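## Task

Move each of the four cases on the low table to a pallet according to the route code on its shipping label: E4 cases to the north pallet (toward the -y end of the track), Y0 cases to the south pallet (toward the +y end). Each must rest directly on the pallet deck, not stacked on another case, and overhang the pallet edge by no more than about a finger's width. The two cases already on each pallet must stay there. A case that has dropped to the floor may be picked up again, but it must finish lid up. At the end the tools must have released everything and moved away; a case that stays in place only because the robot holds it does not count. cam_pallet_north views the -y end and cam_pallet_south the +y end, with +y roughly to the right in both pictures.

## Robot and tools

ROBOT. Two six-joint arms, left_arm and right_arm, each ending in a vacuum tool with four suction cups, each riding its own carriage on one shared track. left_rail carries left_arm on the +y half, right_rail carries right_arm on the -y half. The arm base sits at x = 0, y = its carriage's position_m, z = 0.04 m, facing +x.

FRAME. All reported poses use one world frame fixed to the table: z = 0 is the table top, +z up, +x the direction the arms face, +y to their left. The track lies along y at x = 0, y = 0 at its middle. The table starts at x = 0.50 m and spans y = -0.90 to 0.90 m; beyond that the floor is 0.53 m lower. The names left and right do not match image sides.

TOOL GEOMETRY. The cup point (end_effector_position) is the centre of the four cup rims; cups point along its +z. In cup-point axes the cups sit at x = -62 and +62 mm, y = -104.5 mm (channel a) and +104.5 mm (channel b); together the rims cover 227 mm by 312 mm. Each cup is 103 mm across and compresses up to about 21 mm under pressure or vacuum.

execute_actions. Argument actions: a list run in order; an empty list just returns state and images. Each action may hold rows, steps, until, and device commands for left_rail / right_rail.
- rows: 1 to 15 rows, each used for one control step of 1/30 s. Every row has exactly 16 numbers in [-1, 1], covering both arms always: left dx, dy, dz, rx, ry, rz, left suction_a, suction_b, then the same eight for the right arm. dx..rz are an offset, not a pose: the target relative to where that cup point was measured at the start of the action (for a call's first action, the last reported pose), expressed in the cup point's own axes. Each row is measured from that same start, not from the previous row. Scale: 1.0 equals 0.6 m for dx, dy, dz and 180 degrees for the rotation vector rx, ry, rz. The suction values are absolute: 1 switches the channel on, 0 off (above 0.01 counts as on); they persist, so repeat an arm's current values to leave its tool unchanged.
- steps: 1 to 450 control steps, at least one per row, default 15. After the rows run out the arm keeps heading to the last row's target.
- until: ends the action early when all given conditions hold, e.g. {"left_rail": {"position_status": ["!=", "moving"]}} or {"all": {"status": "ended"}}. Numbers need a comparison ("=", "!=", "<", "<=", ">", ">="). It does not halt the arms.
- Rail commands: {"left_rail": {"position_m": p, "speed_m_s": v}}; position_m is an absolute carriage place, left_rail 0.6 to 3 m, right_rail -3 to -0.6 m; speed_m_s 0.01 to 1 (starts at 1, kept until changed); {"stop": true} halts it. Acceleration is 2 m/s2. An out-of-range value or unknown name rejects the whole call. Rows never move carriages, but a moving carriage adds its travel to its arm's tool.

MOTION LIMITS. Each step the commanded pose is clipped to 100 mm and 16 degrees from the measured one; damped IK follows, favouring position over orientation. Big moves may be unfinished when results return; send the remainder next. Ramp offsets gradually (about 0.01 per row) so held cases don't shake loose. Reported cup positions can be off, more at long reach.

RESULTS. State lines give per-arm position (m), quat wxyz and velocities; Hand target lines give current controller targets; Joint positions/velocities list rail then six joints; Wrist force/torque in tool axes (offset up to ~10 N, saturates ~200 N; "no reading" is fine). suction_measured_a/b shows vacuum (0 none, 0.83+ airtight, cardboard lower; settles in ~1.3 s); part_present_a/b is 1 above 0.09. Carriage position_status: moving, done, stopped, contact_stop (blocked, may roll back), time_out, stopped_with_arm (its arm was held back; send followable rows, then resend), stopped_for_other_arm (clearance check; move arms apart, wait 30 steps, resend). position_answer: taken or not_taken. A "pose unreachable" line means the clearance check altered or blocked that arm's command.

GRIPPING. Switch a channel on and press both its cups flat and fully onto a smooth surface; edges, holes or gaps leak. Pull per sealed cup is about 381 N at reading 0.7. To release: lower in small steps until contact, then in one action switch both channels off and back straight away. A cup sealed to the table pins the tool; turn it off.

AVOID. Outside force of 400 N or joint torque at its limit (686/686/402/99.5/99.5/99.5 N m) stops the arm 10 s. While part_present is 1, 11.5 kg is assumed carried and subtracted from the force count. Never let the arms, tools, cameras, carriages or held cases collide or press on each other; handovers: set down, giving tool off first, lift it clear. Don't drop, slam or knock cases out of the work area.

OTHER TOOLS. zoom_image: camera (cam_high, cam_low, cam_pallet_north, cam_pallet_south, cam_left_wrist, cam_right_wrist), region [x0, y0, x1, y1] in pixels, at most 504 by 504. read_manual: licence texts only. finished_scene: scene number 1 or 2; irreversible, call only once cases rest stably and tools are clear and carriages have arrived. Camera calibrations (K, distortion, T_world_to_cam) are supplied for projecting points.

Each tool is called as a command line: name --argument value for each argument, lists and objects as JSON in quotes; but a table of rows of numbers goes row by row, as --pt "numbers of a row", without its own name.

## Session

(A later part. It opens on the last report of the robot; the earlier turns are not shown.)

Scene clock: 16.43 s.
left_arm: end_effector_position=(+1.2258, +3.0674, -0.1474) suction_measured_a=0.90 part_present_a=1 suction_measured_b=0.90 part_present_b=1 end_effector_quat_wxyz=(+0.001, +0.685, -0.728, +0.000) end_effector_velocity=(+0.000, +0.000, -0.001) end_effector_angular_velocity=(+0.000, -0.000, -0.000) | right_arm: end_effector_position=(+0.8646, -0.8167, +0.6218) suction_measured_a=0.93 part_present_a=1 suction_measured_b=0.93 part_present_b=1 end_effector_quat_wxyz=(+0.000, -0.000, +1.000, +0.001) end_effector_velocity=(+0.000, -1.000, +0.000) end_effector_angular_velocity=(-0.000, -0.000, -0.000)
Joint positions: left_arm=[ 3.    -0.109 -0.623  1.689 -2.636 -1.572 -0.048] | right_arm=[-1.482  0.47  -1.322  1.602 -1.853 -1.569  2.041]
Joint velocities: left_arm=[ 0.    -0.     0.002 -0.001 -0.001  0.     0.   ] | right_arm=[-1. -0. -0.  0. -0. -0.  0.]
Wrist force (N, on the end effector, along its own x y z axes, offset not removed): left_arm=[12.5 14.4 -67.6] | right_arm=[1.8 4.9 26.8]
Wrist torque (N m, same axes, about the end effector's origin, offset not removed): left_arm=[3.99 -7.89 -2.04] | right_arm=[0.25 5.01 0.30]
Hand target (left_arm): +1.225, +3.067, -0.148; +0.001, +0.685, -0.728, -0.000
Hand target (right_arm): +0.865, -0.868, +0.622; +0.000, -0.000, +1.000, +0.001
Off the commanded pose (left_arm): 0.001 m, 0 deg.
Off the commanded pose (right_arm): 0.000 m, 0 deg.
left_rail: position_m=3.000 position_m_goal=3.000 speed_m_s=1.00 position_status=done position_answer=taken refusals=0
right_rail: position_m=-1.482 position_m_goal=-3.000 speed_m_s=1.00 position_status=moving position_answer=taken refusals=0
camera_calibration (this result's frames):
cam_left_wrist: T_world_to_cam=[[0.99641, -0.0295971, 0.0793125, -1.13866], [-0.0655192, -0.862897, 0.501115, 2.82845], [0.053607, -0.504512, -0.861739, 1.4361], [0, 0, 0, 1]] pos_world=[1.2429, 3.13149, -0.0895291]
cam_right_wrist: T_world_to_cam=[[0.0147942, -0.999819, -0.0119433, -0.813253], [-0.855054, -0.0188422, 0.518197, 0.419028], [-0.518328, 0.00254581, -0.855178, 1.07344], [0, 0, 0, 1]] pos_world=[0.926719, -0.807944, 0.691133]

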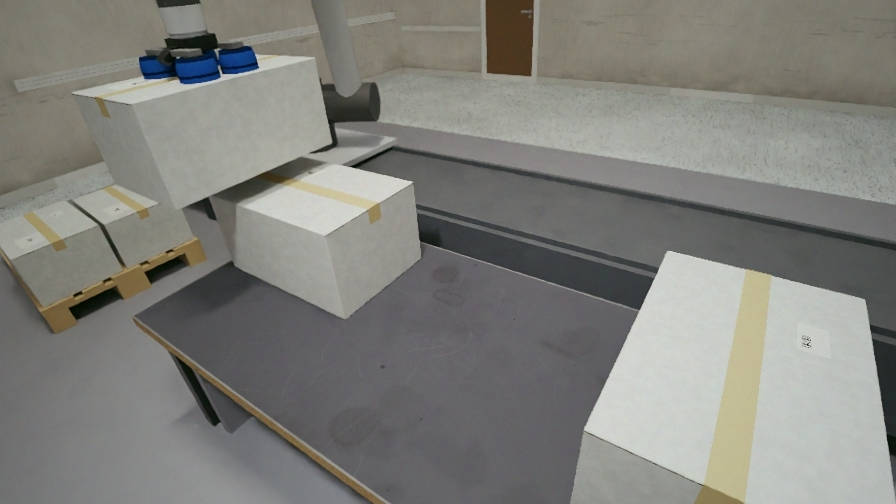

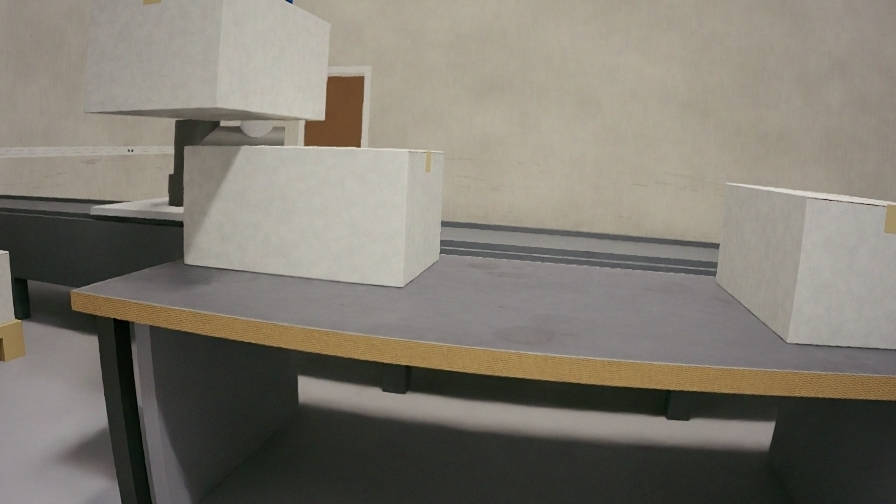

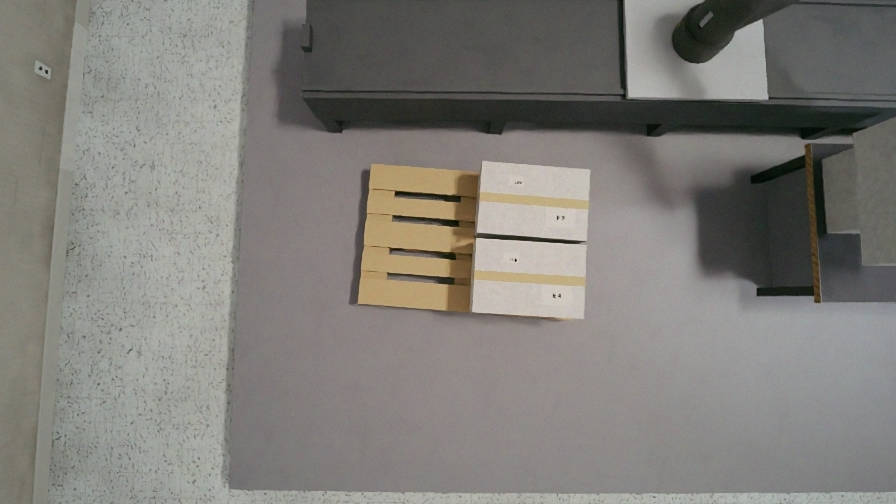

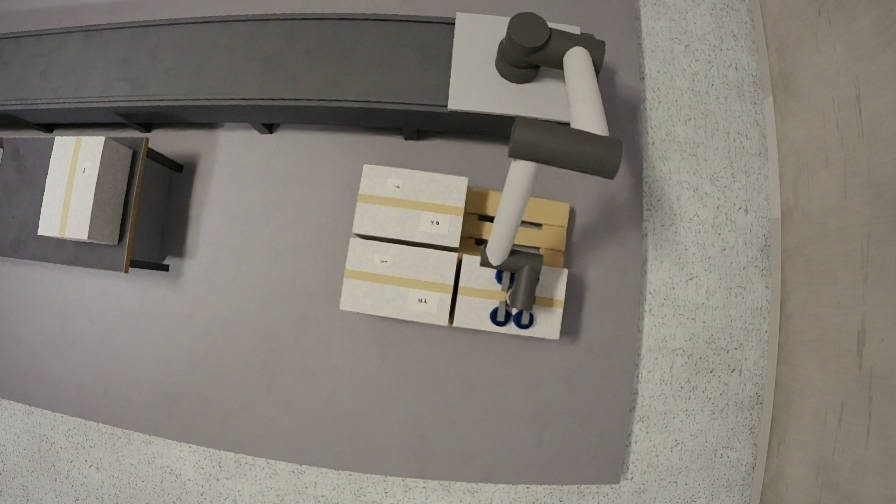

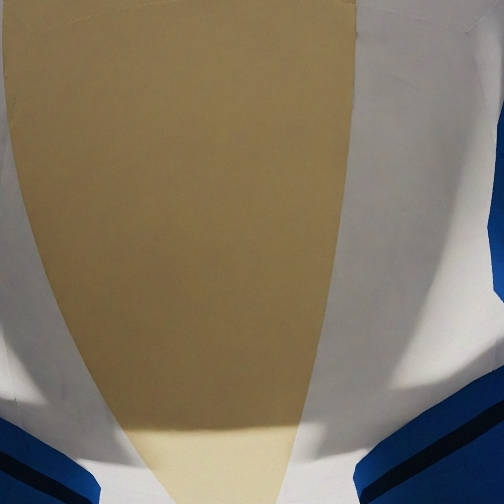

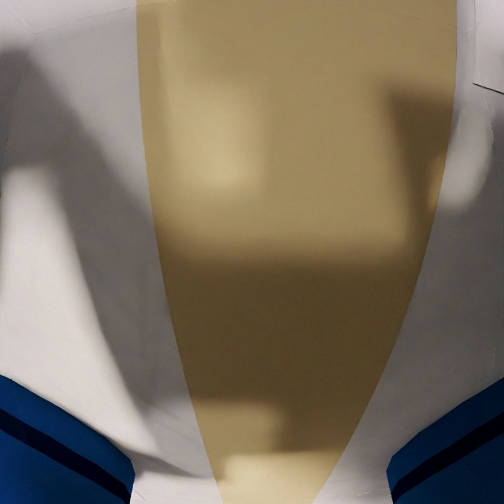

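execute_actions --actions '[{"steps":1},{"rows":[[0,0,-0.01,0,0,0,0,0,-0.01,-0.03,0,0,0,0.02,1,1],[0,0,-0.015,0,0,0,0,0,-0.03,-0.07,0,0,0,0.04,1,1],[0,0,-0.02,0,0,0,0,0,-0.06,-0.12,0,0,0,0.07,1,1],[0,0,-0.025,0,0,0,0,0,-0.1,-0.2,0.02,0,0,0.1,1,1],[0,0,-0.03,0,0,0,0,0,-0.15,-0.3,0.05,0,0,0.15,1,1],[0,0,-0.035,0,0,0,0,0,-0.517,-0.992,0.62,0,0,0.518,1,1],[0,0,-0.04,0,0,0,0,0,-0.517,-0.992,0.62,0,0,0.518,1,1],[0,0,-0.05,0,0,0,0,0,-0.517,-0.992,0.62,0,0,0.518,1,1],[0,0,-0.06,0,0,0,0,0,-0.517,-0.992,0.62,0,0,0.518,1,1],[0,0,-0.08,0,0,0,0,0,-0.517,-0.992,0.62,0,0,0.518,1,1],[0,0,-0.12,0,0,0,0,0,-0.517,-0.992,0.62,0,0,0.518,1,1],[0,0,-0.2,0,0,0,0,0,-0.517,-0.992,0.62,0,0,0.518,1,1],[0,0,-0.3,0,0,0,0,0,-0.517,-0.992,0.62,0,0,0.518,1,1],[0.2,0.3,-1,0,0,-0.02,0,0,-0.517,-0.992,0.62,0,0,0.518,1,1]],"steps":22},{"left_rail":{"position_m":0.6},"steps":36}]'

Scene clock: 18.87 s.
left_arm: end_effector_position=(+1.0396, +2.0438, +0.4519) suction_measured_a=0.00 part_present_a=0 suction_measured_b=0.00 part_present_b=0 end_effector_quat_wxyz=(+0.001, +0.708, -0.707, -0.000) end_effector_velocity=(-0.000, -1.000, +0.001) end_effector_angular_velocity=(-0.000, -0.000, +0.000) | right_arm: end_effector_position=(+1.1752, -2.9298, +0.2497) suction_measured_a=0.93 part_present_a=1 suction_measured_b=0.93 part_present_b=1 end_effector_quat_wxyz=(+0.000, +0.727, +0.687, +0.001) end_effector_velocity=(+0.000, -0.001, -0.000) end_effector_angular_velocity=(-0.001, +0.000, -0.000)
Joint positions: left_arm=[ 2.084 -0.233 -1.298  1.825 -2.096 -1.572 -0.235] | right_arm=[-3.    -0.112 -1.025  1.735 -2.282 -1.57   3.085]
Joint velocities: left_arm=[-1.    -0.    -0.001 -0.     0.001  0.    -0.   ] | right_arm=[ 0.    -0.001  0.001 -0.    -0.    -0.001 -0.   ]
Wrist force (N, on the end effector, along its own x y z axes, offset not removed): left_arm=[-1.4 -5.9 5.2] | right_arm=[2.2 3.7 25.1]
Wrist torque (N m, same axes, about the end effector's origin, offset not removed): left_arm=[-0.93 0.44 0.60] | right_arm=[-0.08 4.69 0.31]
Hand target (left_arm): +1.040, +1.993, +0.452; +0.001, +0.708, -0.707, -0.000
Hand target (right_arm): +1.175, -2.930, +0.250; +0.000, +0.727, +0.687, +0.001
Off the commanded pose (left_arm): 0.001 m, 0 deg.
Off the commanded pose (right_arm): 0.001 m, 0 deg.
left_rail: position_m=2.084 position_m_goal=0.600 speed_m_s=1.00 position_status=moving position_answer=taken refusals=0
right_rail: position_m=-3.000 position_m_goal=-3.000 speed_m_s=1.00 position_status=done position_answer=taken refusals=0
camera_calibration (this result's frames):
cam_left_wrist: T_world_to_cam=[[0.996335, 0.0329581, 0.0789336, -1.15861], [-0.0110525, -0.865451, 0.500872, 1.58137], [0.084821, -0.499908, -0.861915, 1.40433], [0, 0, 0, 1]] pos_world=[1.05272, 2.10882, 0.509805]
cam_right_wrist: T_world_to_cam=[[-0.999065, 0.0416506, -0.0115613, 1.30767], [0.0295839, 0.853867, 0.519649, 2.35451], [0.0315155, 0.518822, -0.854301, 1.78782], [0, 0, 0, 1]] pos_world=[1.18044, -2.99247, 0.318933]

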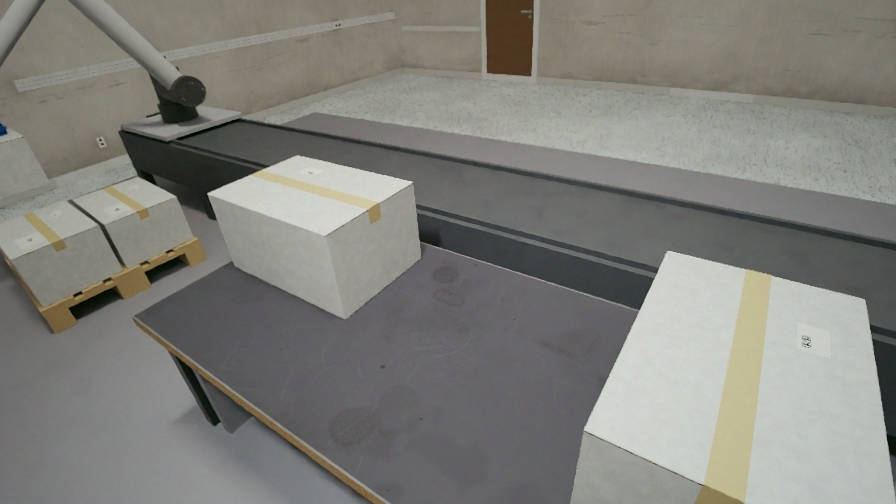

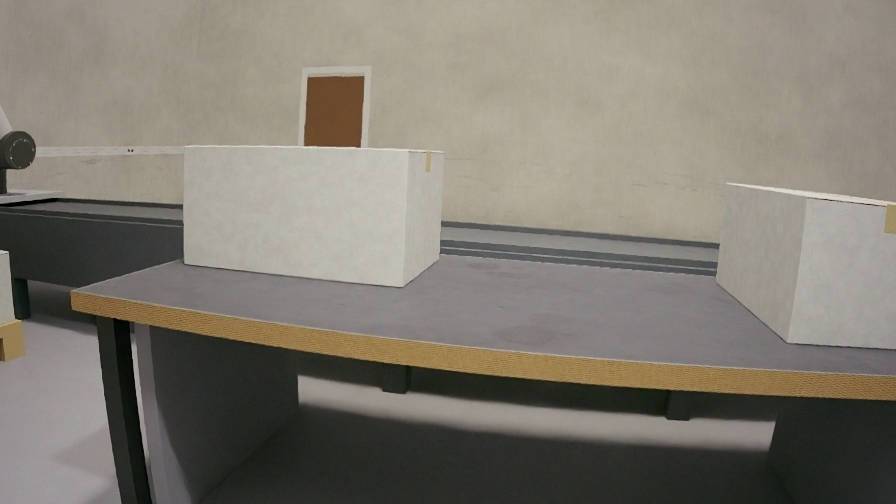

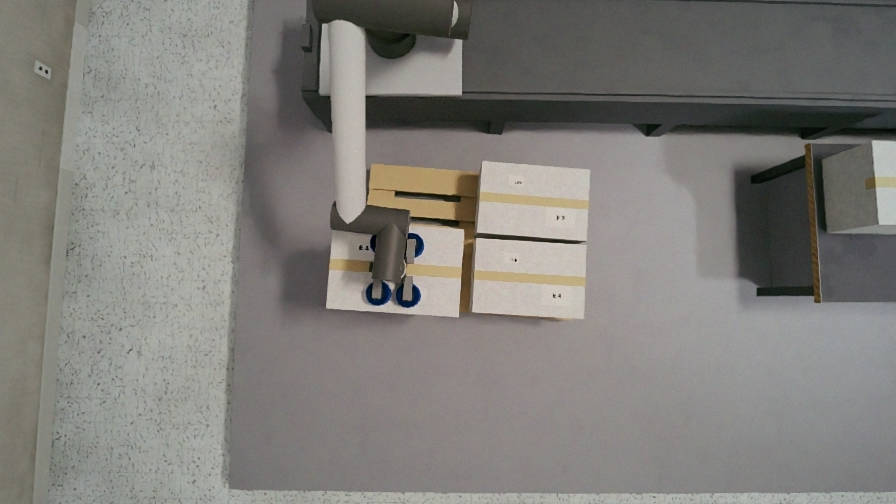

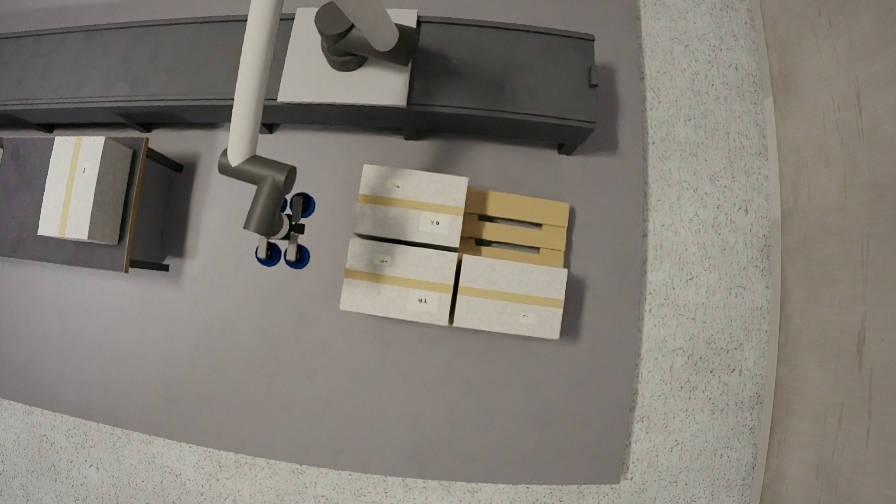

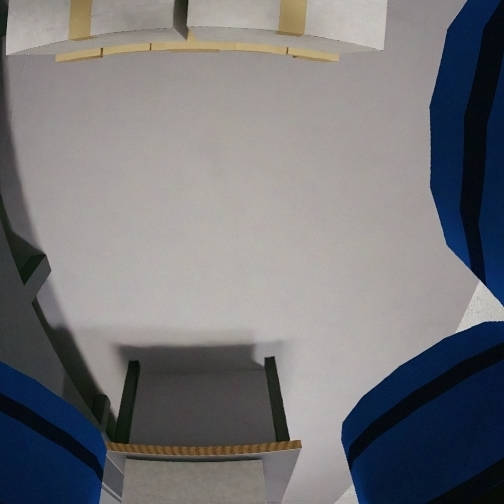

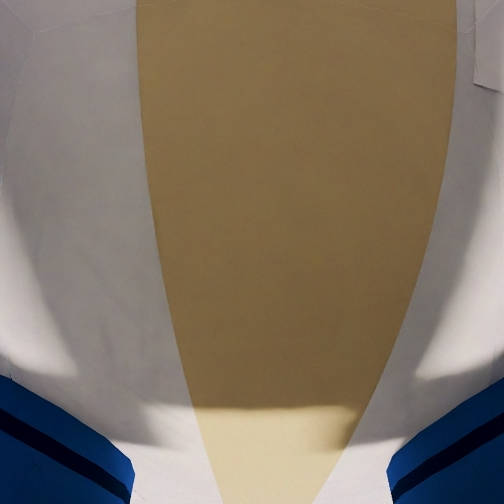

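execute_actions --actions '[{"steps":1},{"rows":[[0.05,0,0,0,0,0,0,0,0.02,0,0.02,0,0,0,1,1],[0.12,0.02,0,0,0,0,0,0,0.04,0,0.05,0,0,0,1,1],[0.95,0.24,0,0,0,0,0,0,0.04,0,0.09,0,0,0,1,1],[0.95,0.24,0,0,0,0,0,0,0.04,0,0.13,0,0,0,1,1],[0.95,0.24,0,0,0,0,0,0,0.04,0,0.18,0,0,0,1,1],[0.95,0.24,0,0,0,0,0,0,0.04,0,0.23,0,0,0,1,1],[0.95,0.24,0,0,0,0,0,0,0.04,0,0.28,0,0,0,1,1],[0.95,0.24,0,0,0,0,0,0,0.04,0,0.33,0,0,0,1,1],[0.95,0.24,0,0,0,0,0,0,0.04,0,0.38,0,0,0,1,1],[0.95,0.24,0,0,0,0,0,0,0.04,0,0.43,0,0,0,1,1],[0.95,0.24,0,0,0,0,0,0,0.04,0,0.48,0,0,0,1,1],[0.95,0.24,0,0,0,0,0,0,0.04,0,0.52,0,0,0,1,1],[0.95,0.24,0,0,0,0,0,0,0.04,0,0.55,0,0,0,1,1],[0.95,0.24,0,0,0,0,0,0,0.04,0,0.57,0,0,0,1,1],[0.95,0.24,0,0,0,0,0,0,0.04,0,0.583,0,0,0,1,1]],"steps":34}]'

zoom_image --camera "cam_pallet_north" --region '[320, 140, 520, 340]'

Scene clock: 20.63 s.
left_arm: end_effector_position=(+0.8974, -0.0026, +0.4531) suction_measured_a=0.00 part_present_a=0 suction_measured_b=0.00 part_present_b=0 end_effector_quat_wxyz=(+0.001, +0.707, -0.707, +0.000) end_effector_velocity=(-0.005, -0.096, -0.001) end_effector_angular_velocity=(+0.008, -0.001, +0.012) | right_arm: end_effector_position=(+1.1766, -2.9061, -0.1000) suction_measured_a=0.93 part_present_a=1 suction_measured_b=0.93 part_present_b=1 end_effector_quat_wxyz=(+0.000, +0.727, +0.687, +0.001) end_effector_velocity=(+0.000, +0.000, -0.002) end_effector_angular_velocity=(+0.000, +0.001, +0.000)
Joint positions: left_arm=[ 0.6   -0.778 -1.257  1.765 -2.079 -1.573 -0.778] | right_arm=[-3.    -0.092 -0.699  1.779 -2.653 -1.57   3.106]
Joint velocities: left_arm=[ 0.    -0.069  0.053 -0.076  0.028  0.006 -0.081] | right_arm=[ 0.     0.     0.003 -0.001 -0.001  0.     0.   ]
Wrist force (N, on the end effector, along its own x y z axes, offset not removed): left_arm=[3.2 -4.5 3.8] | right_arm=[0.8 2.9 21.5]
Wrist torque (N m, same axes, about the end effector's origin, offset not removed): left_arm=[-0.83 -0.13 0.66] | right_arm=[-0.07 4.92 0.31]
Hand target (left_arm): +0.897, -0.011, +0.453; +0.001, +0.708, -0.707, -0.000
Hand target (right_arm): +1.177, -2.906, -0.100; +0.000, +0.727, +0.687, +0.001
Off the commanded pose (left_arm): 0.009 m, 0 deg.
Off the commanded pose (right_arm): 0.001 m, 0 deg.
left_rail: position_m=0.600 position_m_goal=0.600 speed_m_s=1.00 position_status=done position_answer=taken refusals=0
right_rail: position_m=-3.000 position_m_goal=-3.000 speed_m_s=1.00 position_status=done position_answer=taken refusals=0
camera_calibration (this result's frames):
cam_left_wrist: T_world_to_cam=[[0.996326, 0.0318322, 0.0795069, -0.949847], [-0.0123365, -0.865333, 0.501046, -0.1908], [0.0847494, -0.500186, -0.861761, 0.394403], [0, 0, 0, 1]] pos_world=[0.910578, 0.0624052, 0.511]
cam_right_wrist: T_world_to_cam=[[-0.999059, 0.0417519, -0.0117221, 1.30436], [0.0295885, 0.853891, 0.519611, 2.51596], [0.0317042, 0.518775, -0.854323, 1.47633], [0, 0, 0, 1]] pos_world=[1.18189, -2.9687, -0.0307614]

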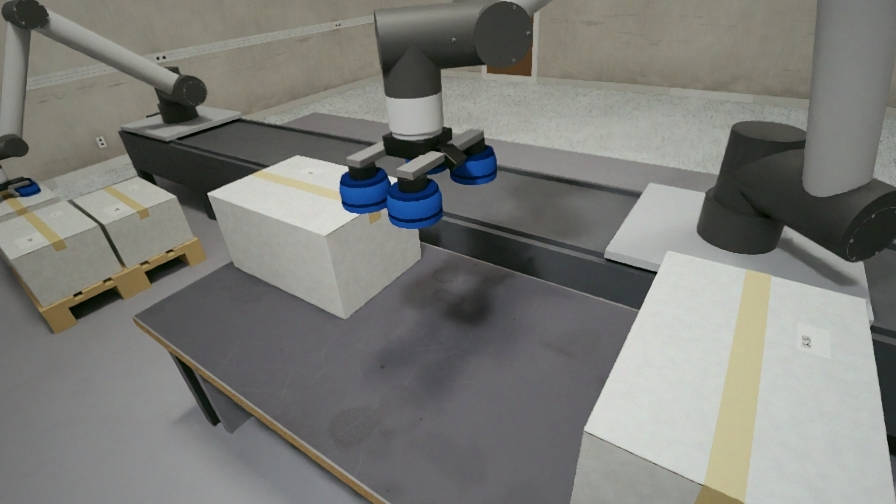

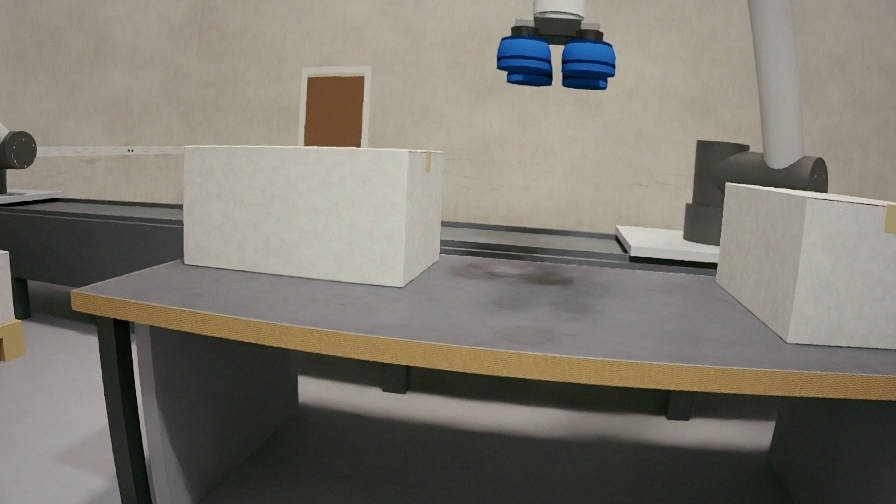

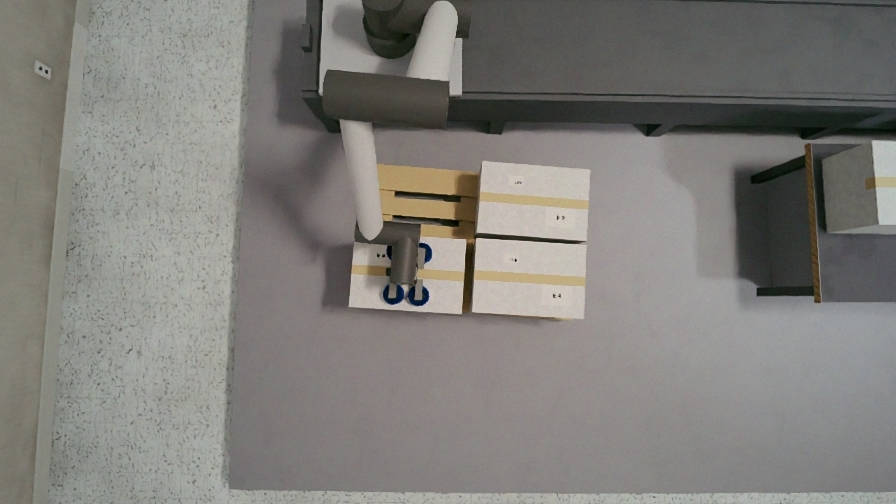

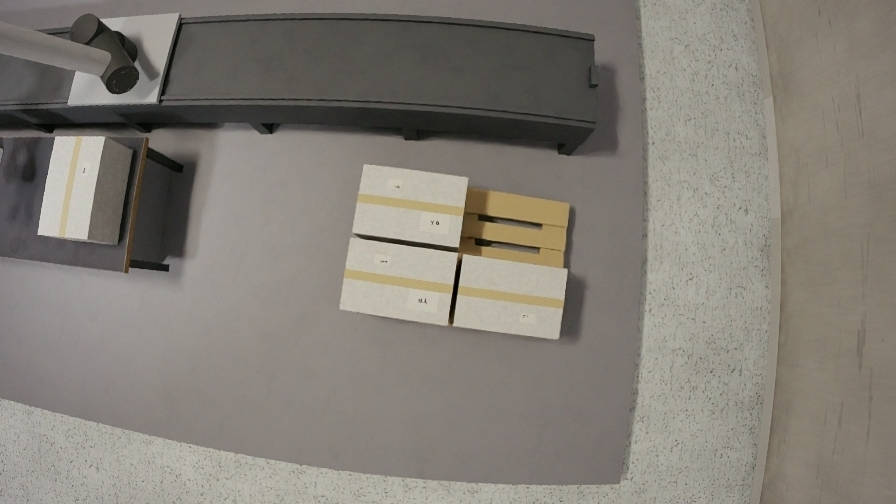

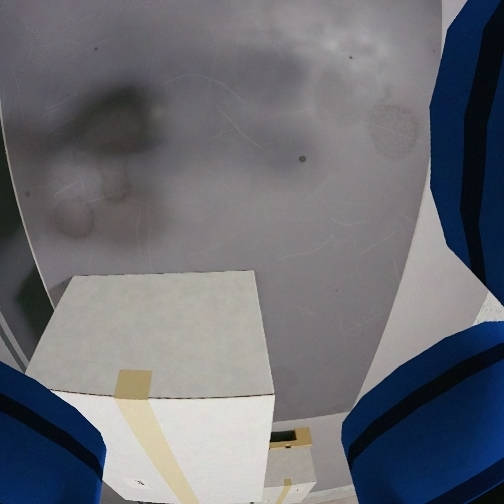

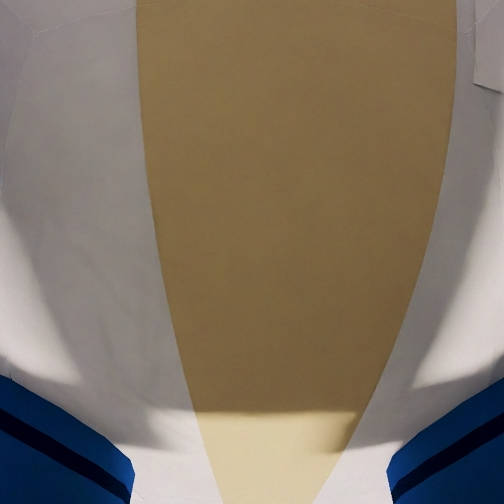

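Region (320, 140, 520, 340) of cam_pallet_north's 896x504 image, scaled by 2.520, with more detail than that image has.

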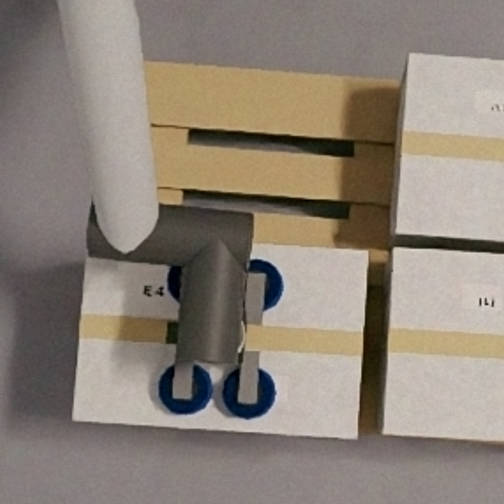

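execute_actions --actions '[{"steps":1},{"rows":[[0.05,0,0,0,0,0,0,0,0.01,-0.008,0,0,0,0,1,1],[0.12,0.02,0,0,0,0,0,0,0.02,-0.016,0,0,0,0.002,1,1],[0.94,0.21,0.09,0,0,0,0,0,0.03,-0.023,0.005,0,0,0.003,1,1],[0.94,0.21,0.09,0,0,0,0,0,0.03,-0.023,0.01,0,0,0.003,1,1],[0.94,0.21,0.09,0,0,0,0,0,0.03,-0.023,0.015,0,0,0.003,1,1],[0.94,0.21,0.09,0,0,0,0,0,0.03,-0.023,0.02,0,0,0.003,1,1],[0.94,0.21,0.09,0,0,0,0,0,0.03,-0.023,0.025,0,0,0.003,1,1],[0.94,0.21,0.09,0,0,0,0,0,0.03,-0.023,0.03,0,0,0.003,1,1],[0.94,0.21,0.09,0,0,0,0,0,0.03,-0.023,0.035,0,0,0.003,1,1]],"steps":38}]'

Scene clock: 22.30 s.
left_arm: end_effector_position=(+0.7727, -0.5726, +0.3999) suction_measured_a=0.00 part_present_a=0 suction_measured_b=0.00 part_present_b=0 end_effector_quat_wxyz=(+0.001, +0.708, -0.707, +0.000) end_effector_velocity=(+0.006, -0.023, -0.000) end_effector_angular_velocity=(+0.005, +0.002, +0.002) | right_arm: end_effector_position=(+1.1638, -2.8873, -0.1213) suction_measured_a=0.93 part_present_a=1 suction_measured_b=0.93 part_present_b=1 end_effector_quat_wxyz=(+0.000, +0.730, +0.684, +0.001) end_effector_velocity=(+0.000, +0.000, -0.000) end_effector_angular_velocity=(-0.000, -0.000, +0.000)
Joint positions: left_arm=[ 0.6   -1.132 -0.883  1.239 -1.928 -1.572 -1.133] | right_arm=[-3.    -0.077 -0.682  1.794 -2.684 -1.57   3.131]
Joint velocities: left_arm=[ 0.    -0.003  0.027 -0.05   0.028 -0.    -0.005] | right_arm=[ 0.  0.  0. -0. -0.  0. -0.]
Wrist force (N, on the end effector, along its own x y z axes, offset not removed): left_arm=[1.5 -6.0 5.6] | right_arm=[7.1 1.8 23.4]
Wrist torque (N m, same axes, about the end effector's origin, offset not removed): left_arm=[-0.95 0.03 0.72] | right_arm=[-0.17 4.05 0.26]
Hand target (left_arm): +0.773, -0.575, +0.400; +0.000, +0.708, -0.706, -0.000
Hand target (right_arm): +1.164, -2.887, -0.121; +0.000, +0.730, +0.684, +0.001
Off the commanded pose (left_arm): 0.002 m, 0 deg.
Off the commanded pose (right_arm): 0.000 m, 0 deg.
left_rail: position_m=0.600 position_m_goal=0.600 speed_m_s=1.00 position_status=done position_answer=taken refusals=0
right_rail: position_m=-3.000 position_m_goal=-3.000 speed_m_s=1.00 position_status=done position_answer=taken refusals=0
camera_calibration (this result's frames):
cam_left_wrist: T_world_to_cam=[[0.99624, 0.0329886, 0.0801134, -0.802714], [-0.0116083, -0.865514, 0.50075, -0.659496], [0.0858584, -0.499797, -0.861877, 0.0734246], [0, 0, 0, 1]] pos_world=[0.785736, -0.507626, 0.457834]
cam_right_wrist: T_world_to_cam=[[-0.998624, 0.0511664, -0.0115194, 1.31725], [0.0377385, 0.853542, 0.519656, 2.50089], [0.0364213, 0.518506, -0.854298, 1.44254], [0, 0, 0, 1]] pos_world=[1.16851, -2.94997, -0.0520668]

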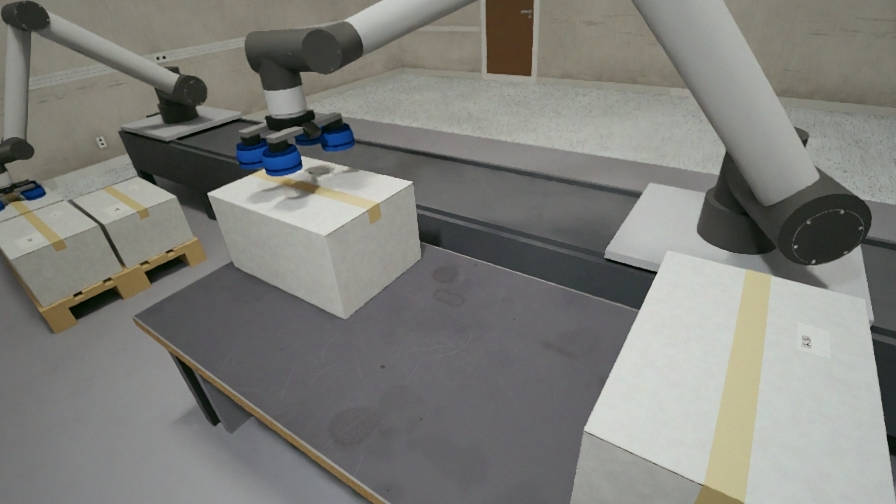

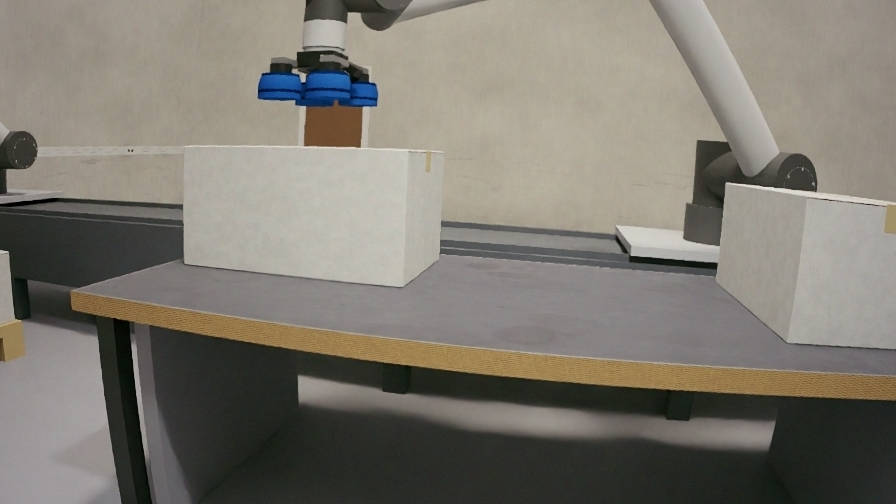

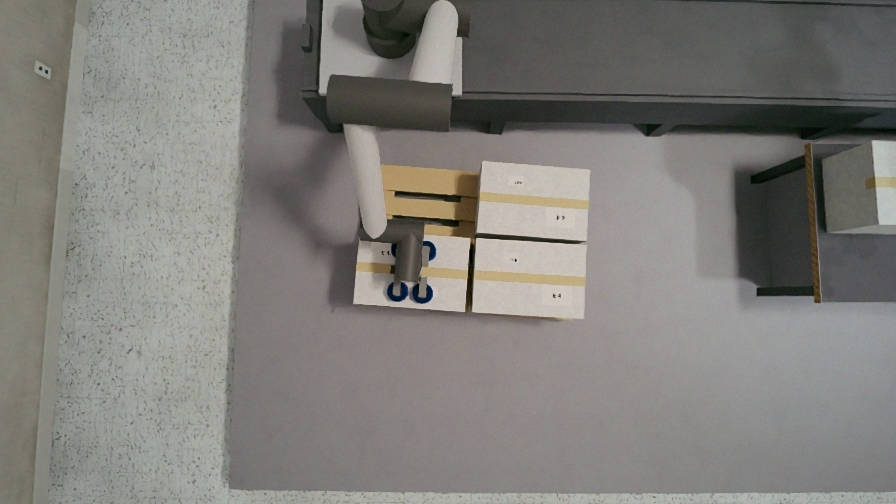

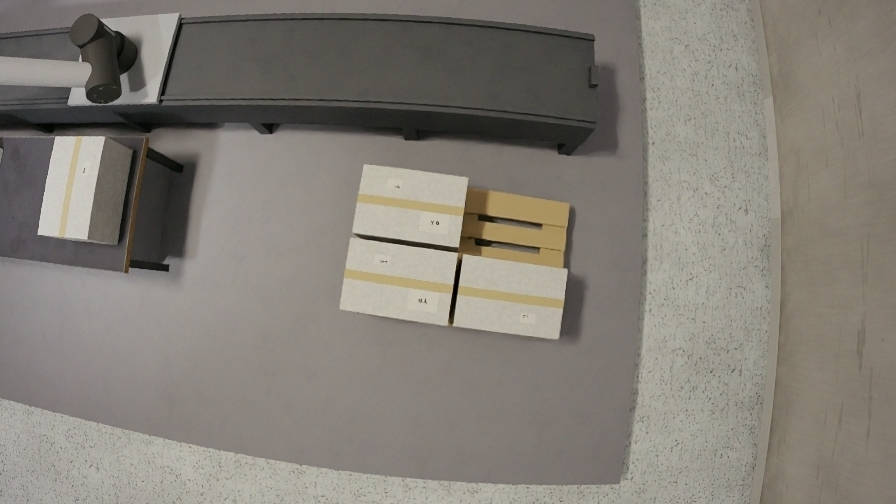

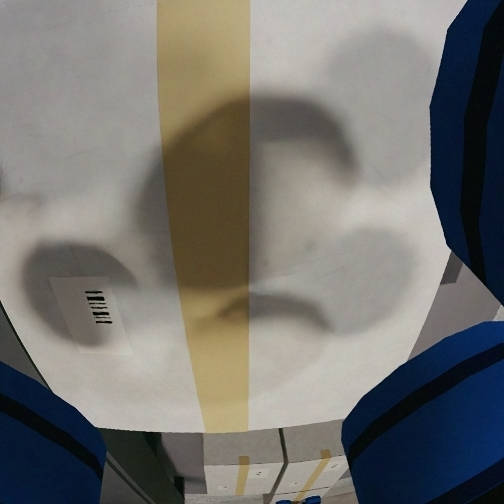

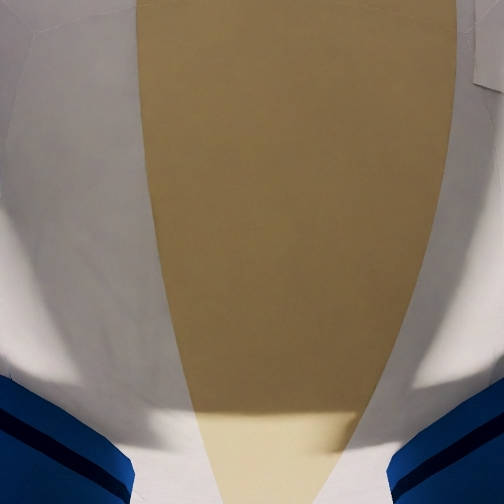

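Good. A top ≈ .288.

execute_actions --actions '[{"rows":[[0,0,0.03,0,0,0,0,0,0,0,0.0035,0,0,0,1,1],[0,0,0.06,0,0,0,0,0,0,0,0.0035,0,0,0,1,1],[0,0,0.09,0,0,0,0,0,0,0,0.0035,0,0,0,1,1],[0,0,0.11,0,0,0,0,0,0,0,0.0035,0,0,0,1,1],[0,0,0.125,0,0,0,0,0,0,0,0.0035,0,0,0,1,1],[0,0,0.135,0,0,0,1,1,0,0,0.0035,0,0,0,1,1],[0,0,0.145,0,0,0,1,1,0,0,0.0035,0,0,0,1,1],[0,0,0.155,0,0,0,1,1,0,0,0.0035,0,0,0,1,1],[0,0,0.165,0,0,0,1,1,0,0,0.0035,0,0,0,1,1],[0,0,0.175,0,0,0,1,1,0,0,0.0035,0,0,0,1,1],[0,0,0.183,0,0,0,1,1,0,0,0.0035,0,0,0,1,1],[0,0,0.19,0,0,0,1,1,0,0,0.0035,0,0,0,1,1],[0,0,0.196,0,0,0,1,1,0,0,0.0035,0,0,0,1,1]],"steps":22}]'

Scene clock: 23.50 s.
left_arm: end_effector_position=(+0.7724, -0.5730, +0.2830) suction_measured_a=0.81 part_present_a=1 suction_measured_b=0.80 part_present_b=1 end_effector_quat_wxyz=(+0.001, +0.708, -0.707, +0.000) end_effector_velocity=(-0.002, +0.003, +0.007) end_effector_angular_velocity=(+0.002, +0.003, -0.000) | right_arm: end_effector_position=(+1.1638, -2.8873, -0.1234) suction_measured_a=0.93 part_present_a=1 suction_measured_b=0.93 part_present_b=1 end_effector_quat_wxyz=(+0.000, +0.730, +0.684, +0.001) end_effector_velocity=(-0.000, +0.000, -0.000) end_effector_angular_velocity=(+0.000, +0.000, +0.000)
Joint positions: left_arm=[ 0.6   -1.132 -0.825  1.308 -2.055 -1.572 -1.133] | right_arm=[-3.    -0.077 -0.68   1.793 -2.685 -1.57   3.131]
Joint velocities: left_arm=[ 0.     0.    -0.007 -0.     0.01  -0.002  0.   ] | right_arm=[ 0. -0.  0. -0. -0. -0. -0.]
Wrist force (N, on the end effector, along its own x y z axes, offset not removed): left_arm=[24.6 36.2 -21.6] | right_arm=[-4.6 4.0 30.5]
Wrist torque (N m, same axes, about the end effector's origin, offset not removed): left_arm=[-3.49 -5.72 4.63] | right_arm=[0.24 5.72 0.16]
Hand target (left_arm): +0.773, -0.573, +0.282; +0.001, +0.708, -0.707, +0.000
Hand target (right_arm): +1.164, -2.887, -0.123; +0.000, +0.730, +0.684, +0.001
Off the commanded pose (left_arm): 0.001 m, 0 deg.
Off the commanded pose (right_arm): 0.000 m, 0 deg.
left_rail: position_m=0.600 position_m_goal=0.600 speed_m_s=1.00 position_status=done position_answer=taken refusals=0
right_rail: position_m=-3.000 position_m_goal=-3.000 speed_m_s=1.00 position_status=done position_answer=taken refusals=0
camera_calibration (this result's frames):
cam_left_wrist: T_world_to_cam=[[0.996263, 0.0328014, 0.0799063, -0.793137], [-0.0117142, -0.865235, 0.50123, -0.601162], [0.0855787, -0.500292, -0.861617, -0.0276543], [0, 0, 0, 1]] pos_world=[0.785498, -0.507966, 0.340869]
cam_right_wrist: T_world_to_cam=[[-0.998624, 0.0511663, -0.0115216, 1.31722], [0.0377373, 0.853542, 0.519656, 2.50197], [0.0364231, 0.518506, -0.854298, 1.44074], [0, 0, 0, 1]] pos_world=[1.16851, -2.94997, -0.0541653]

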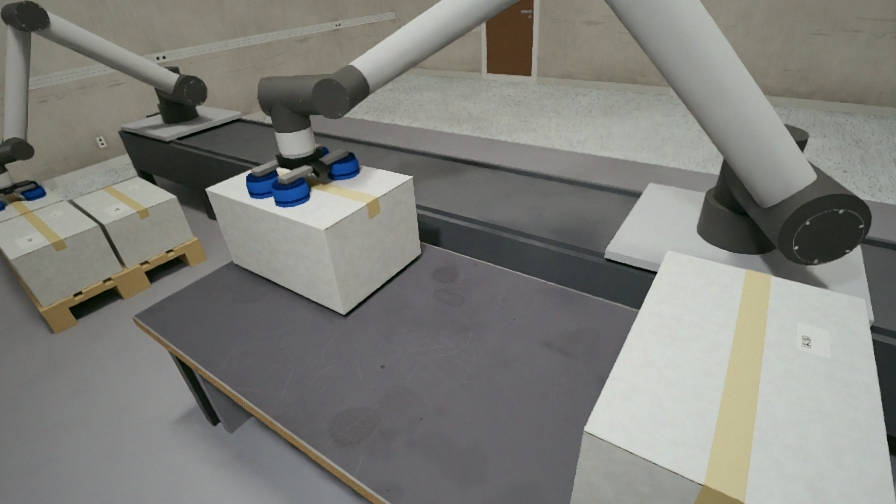

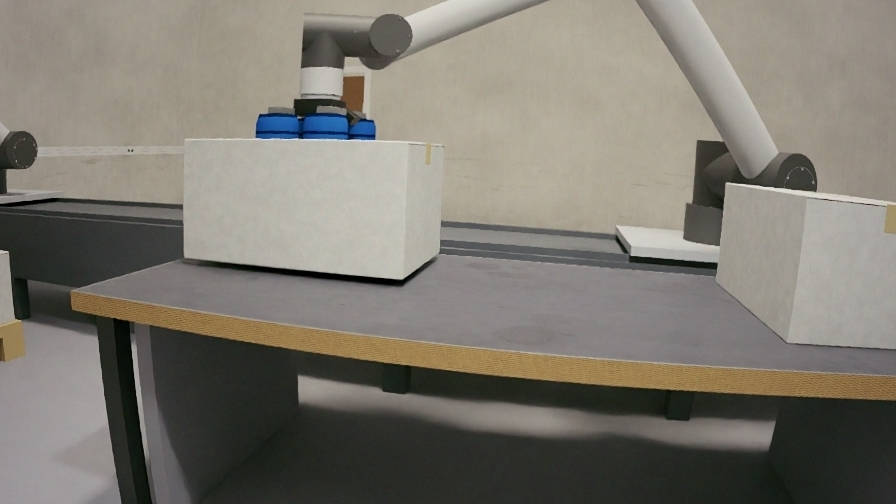

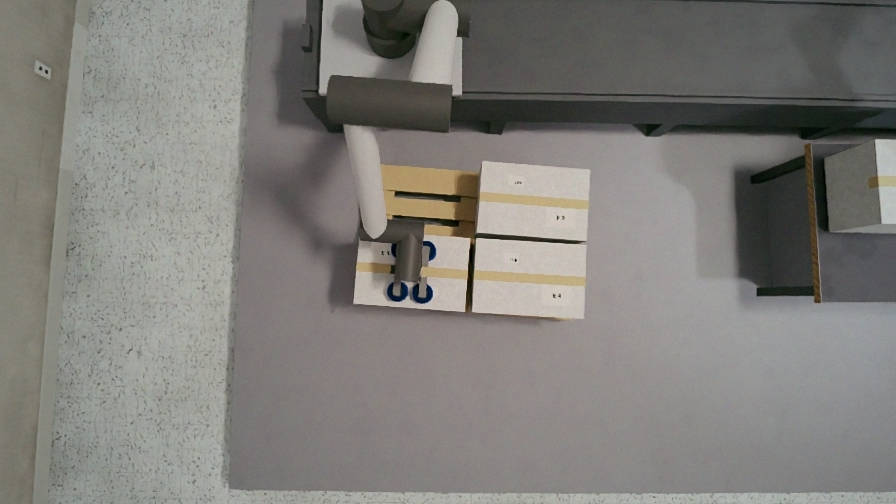

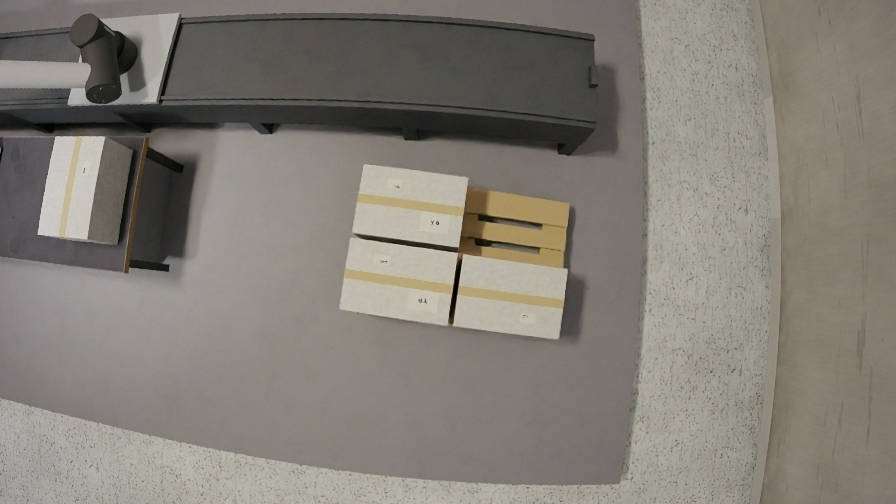

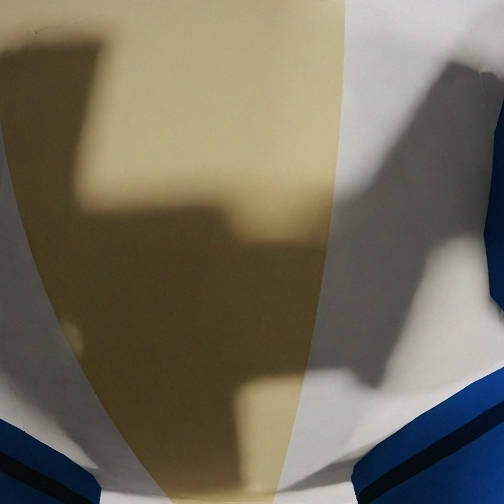

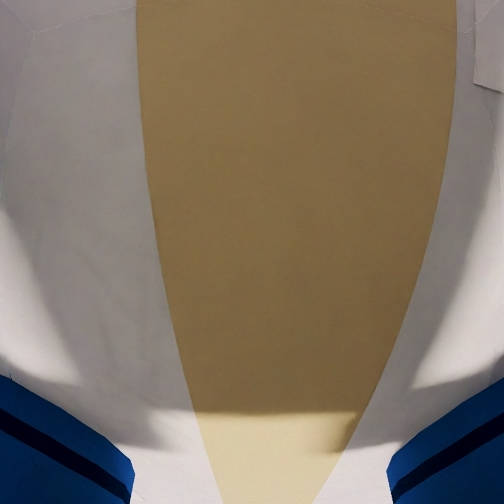

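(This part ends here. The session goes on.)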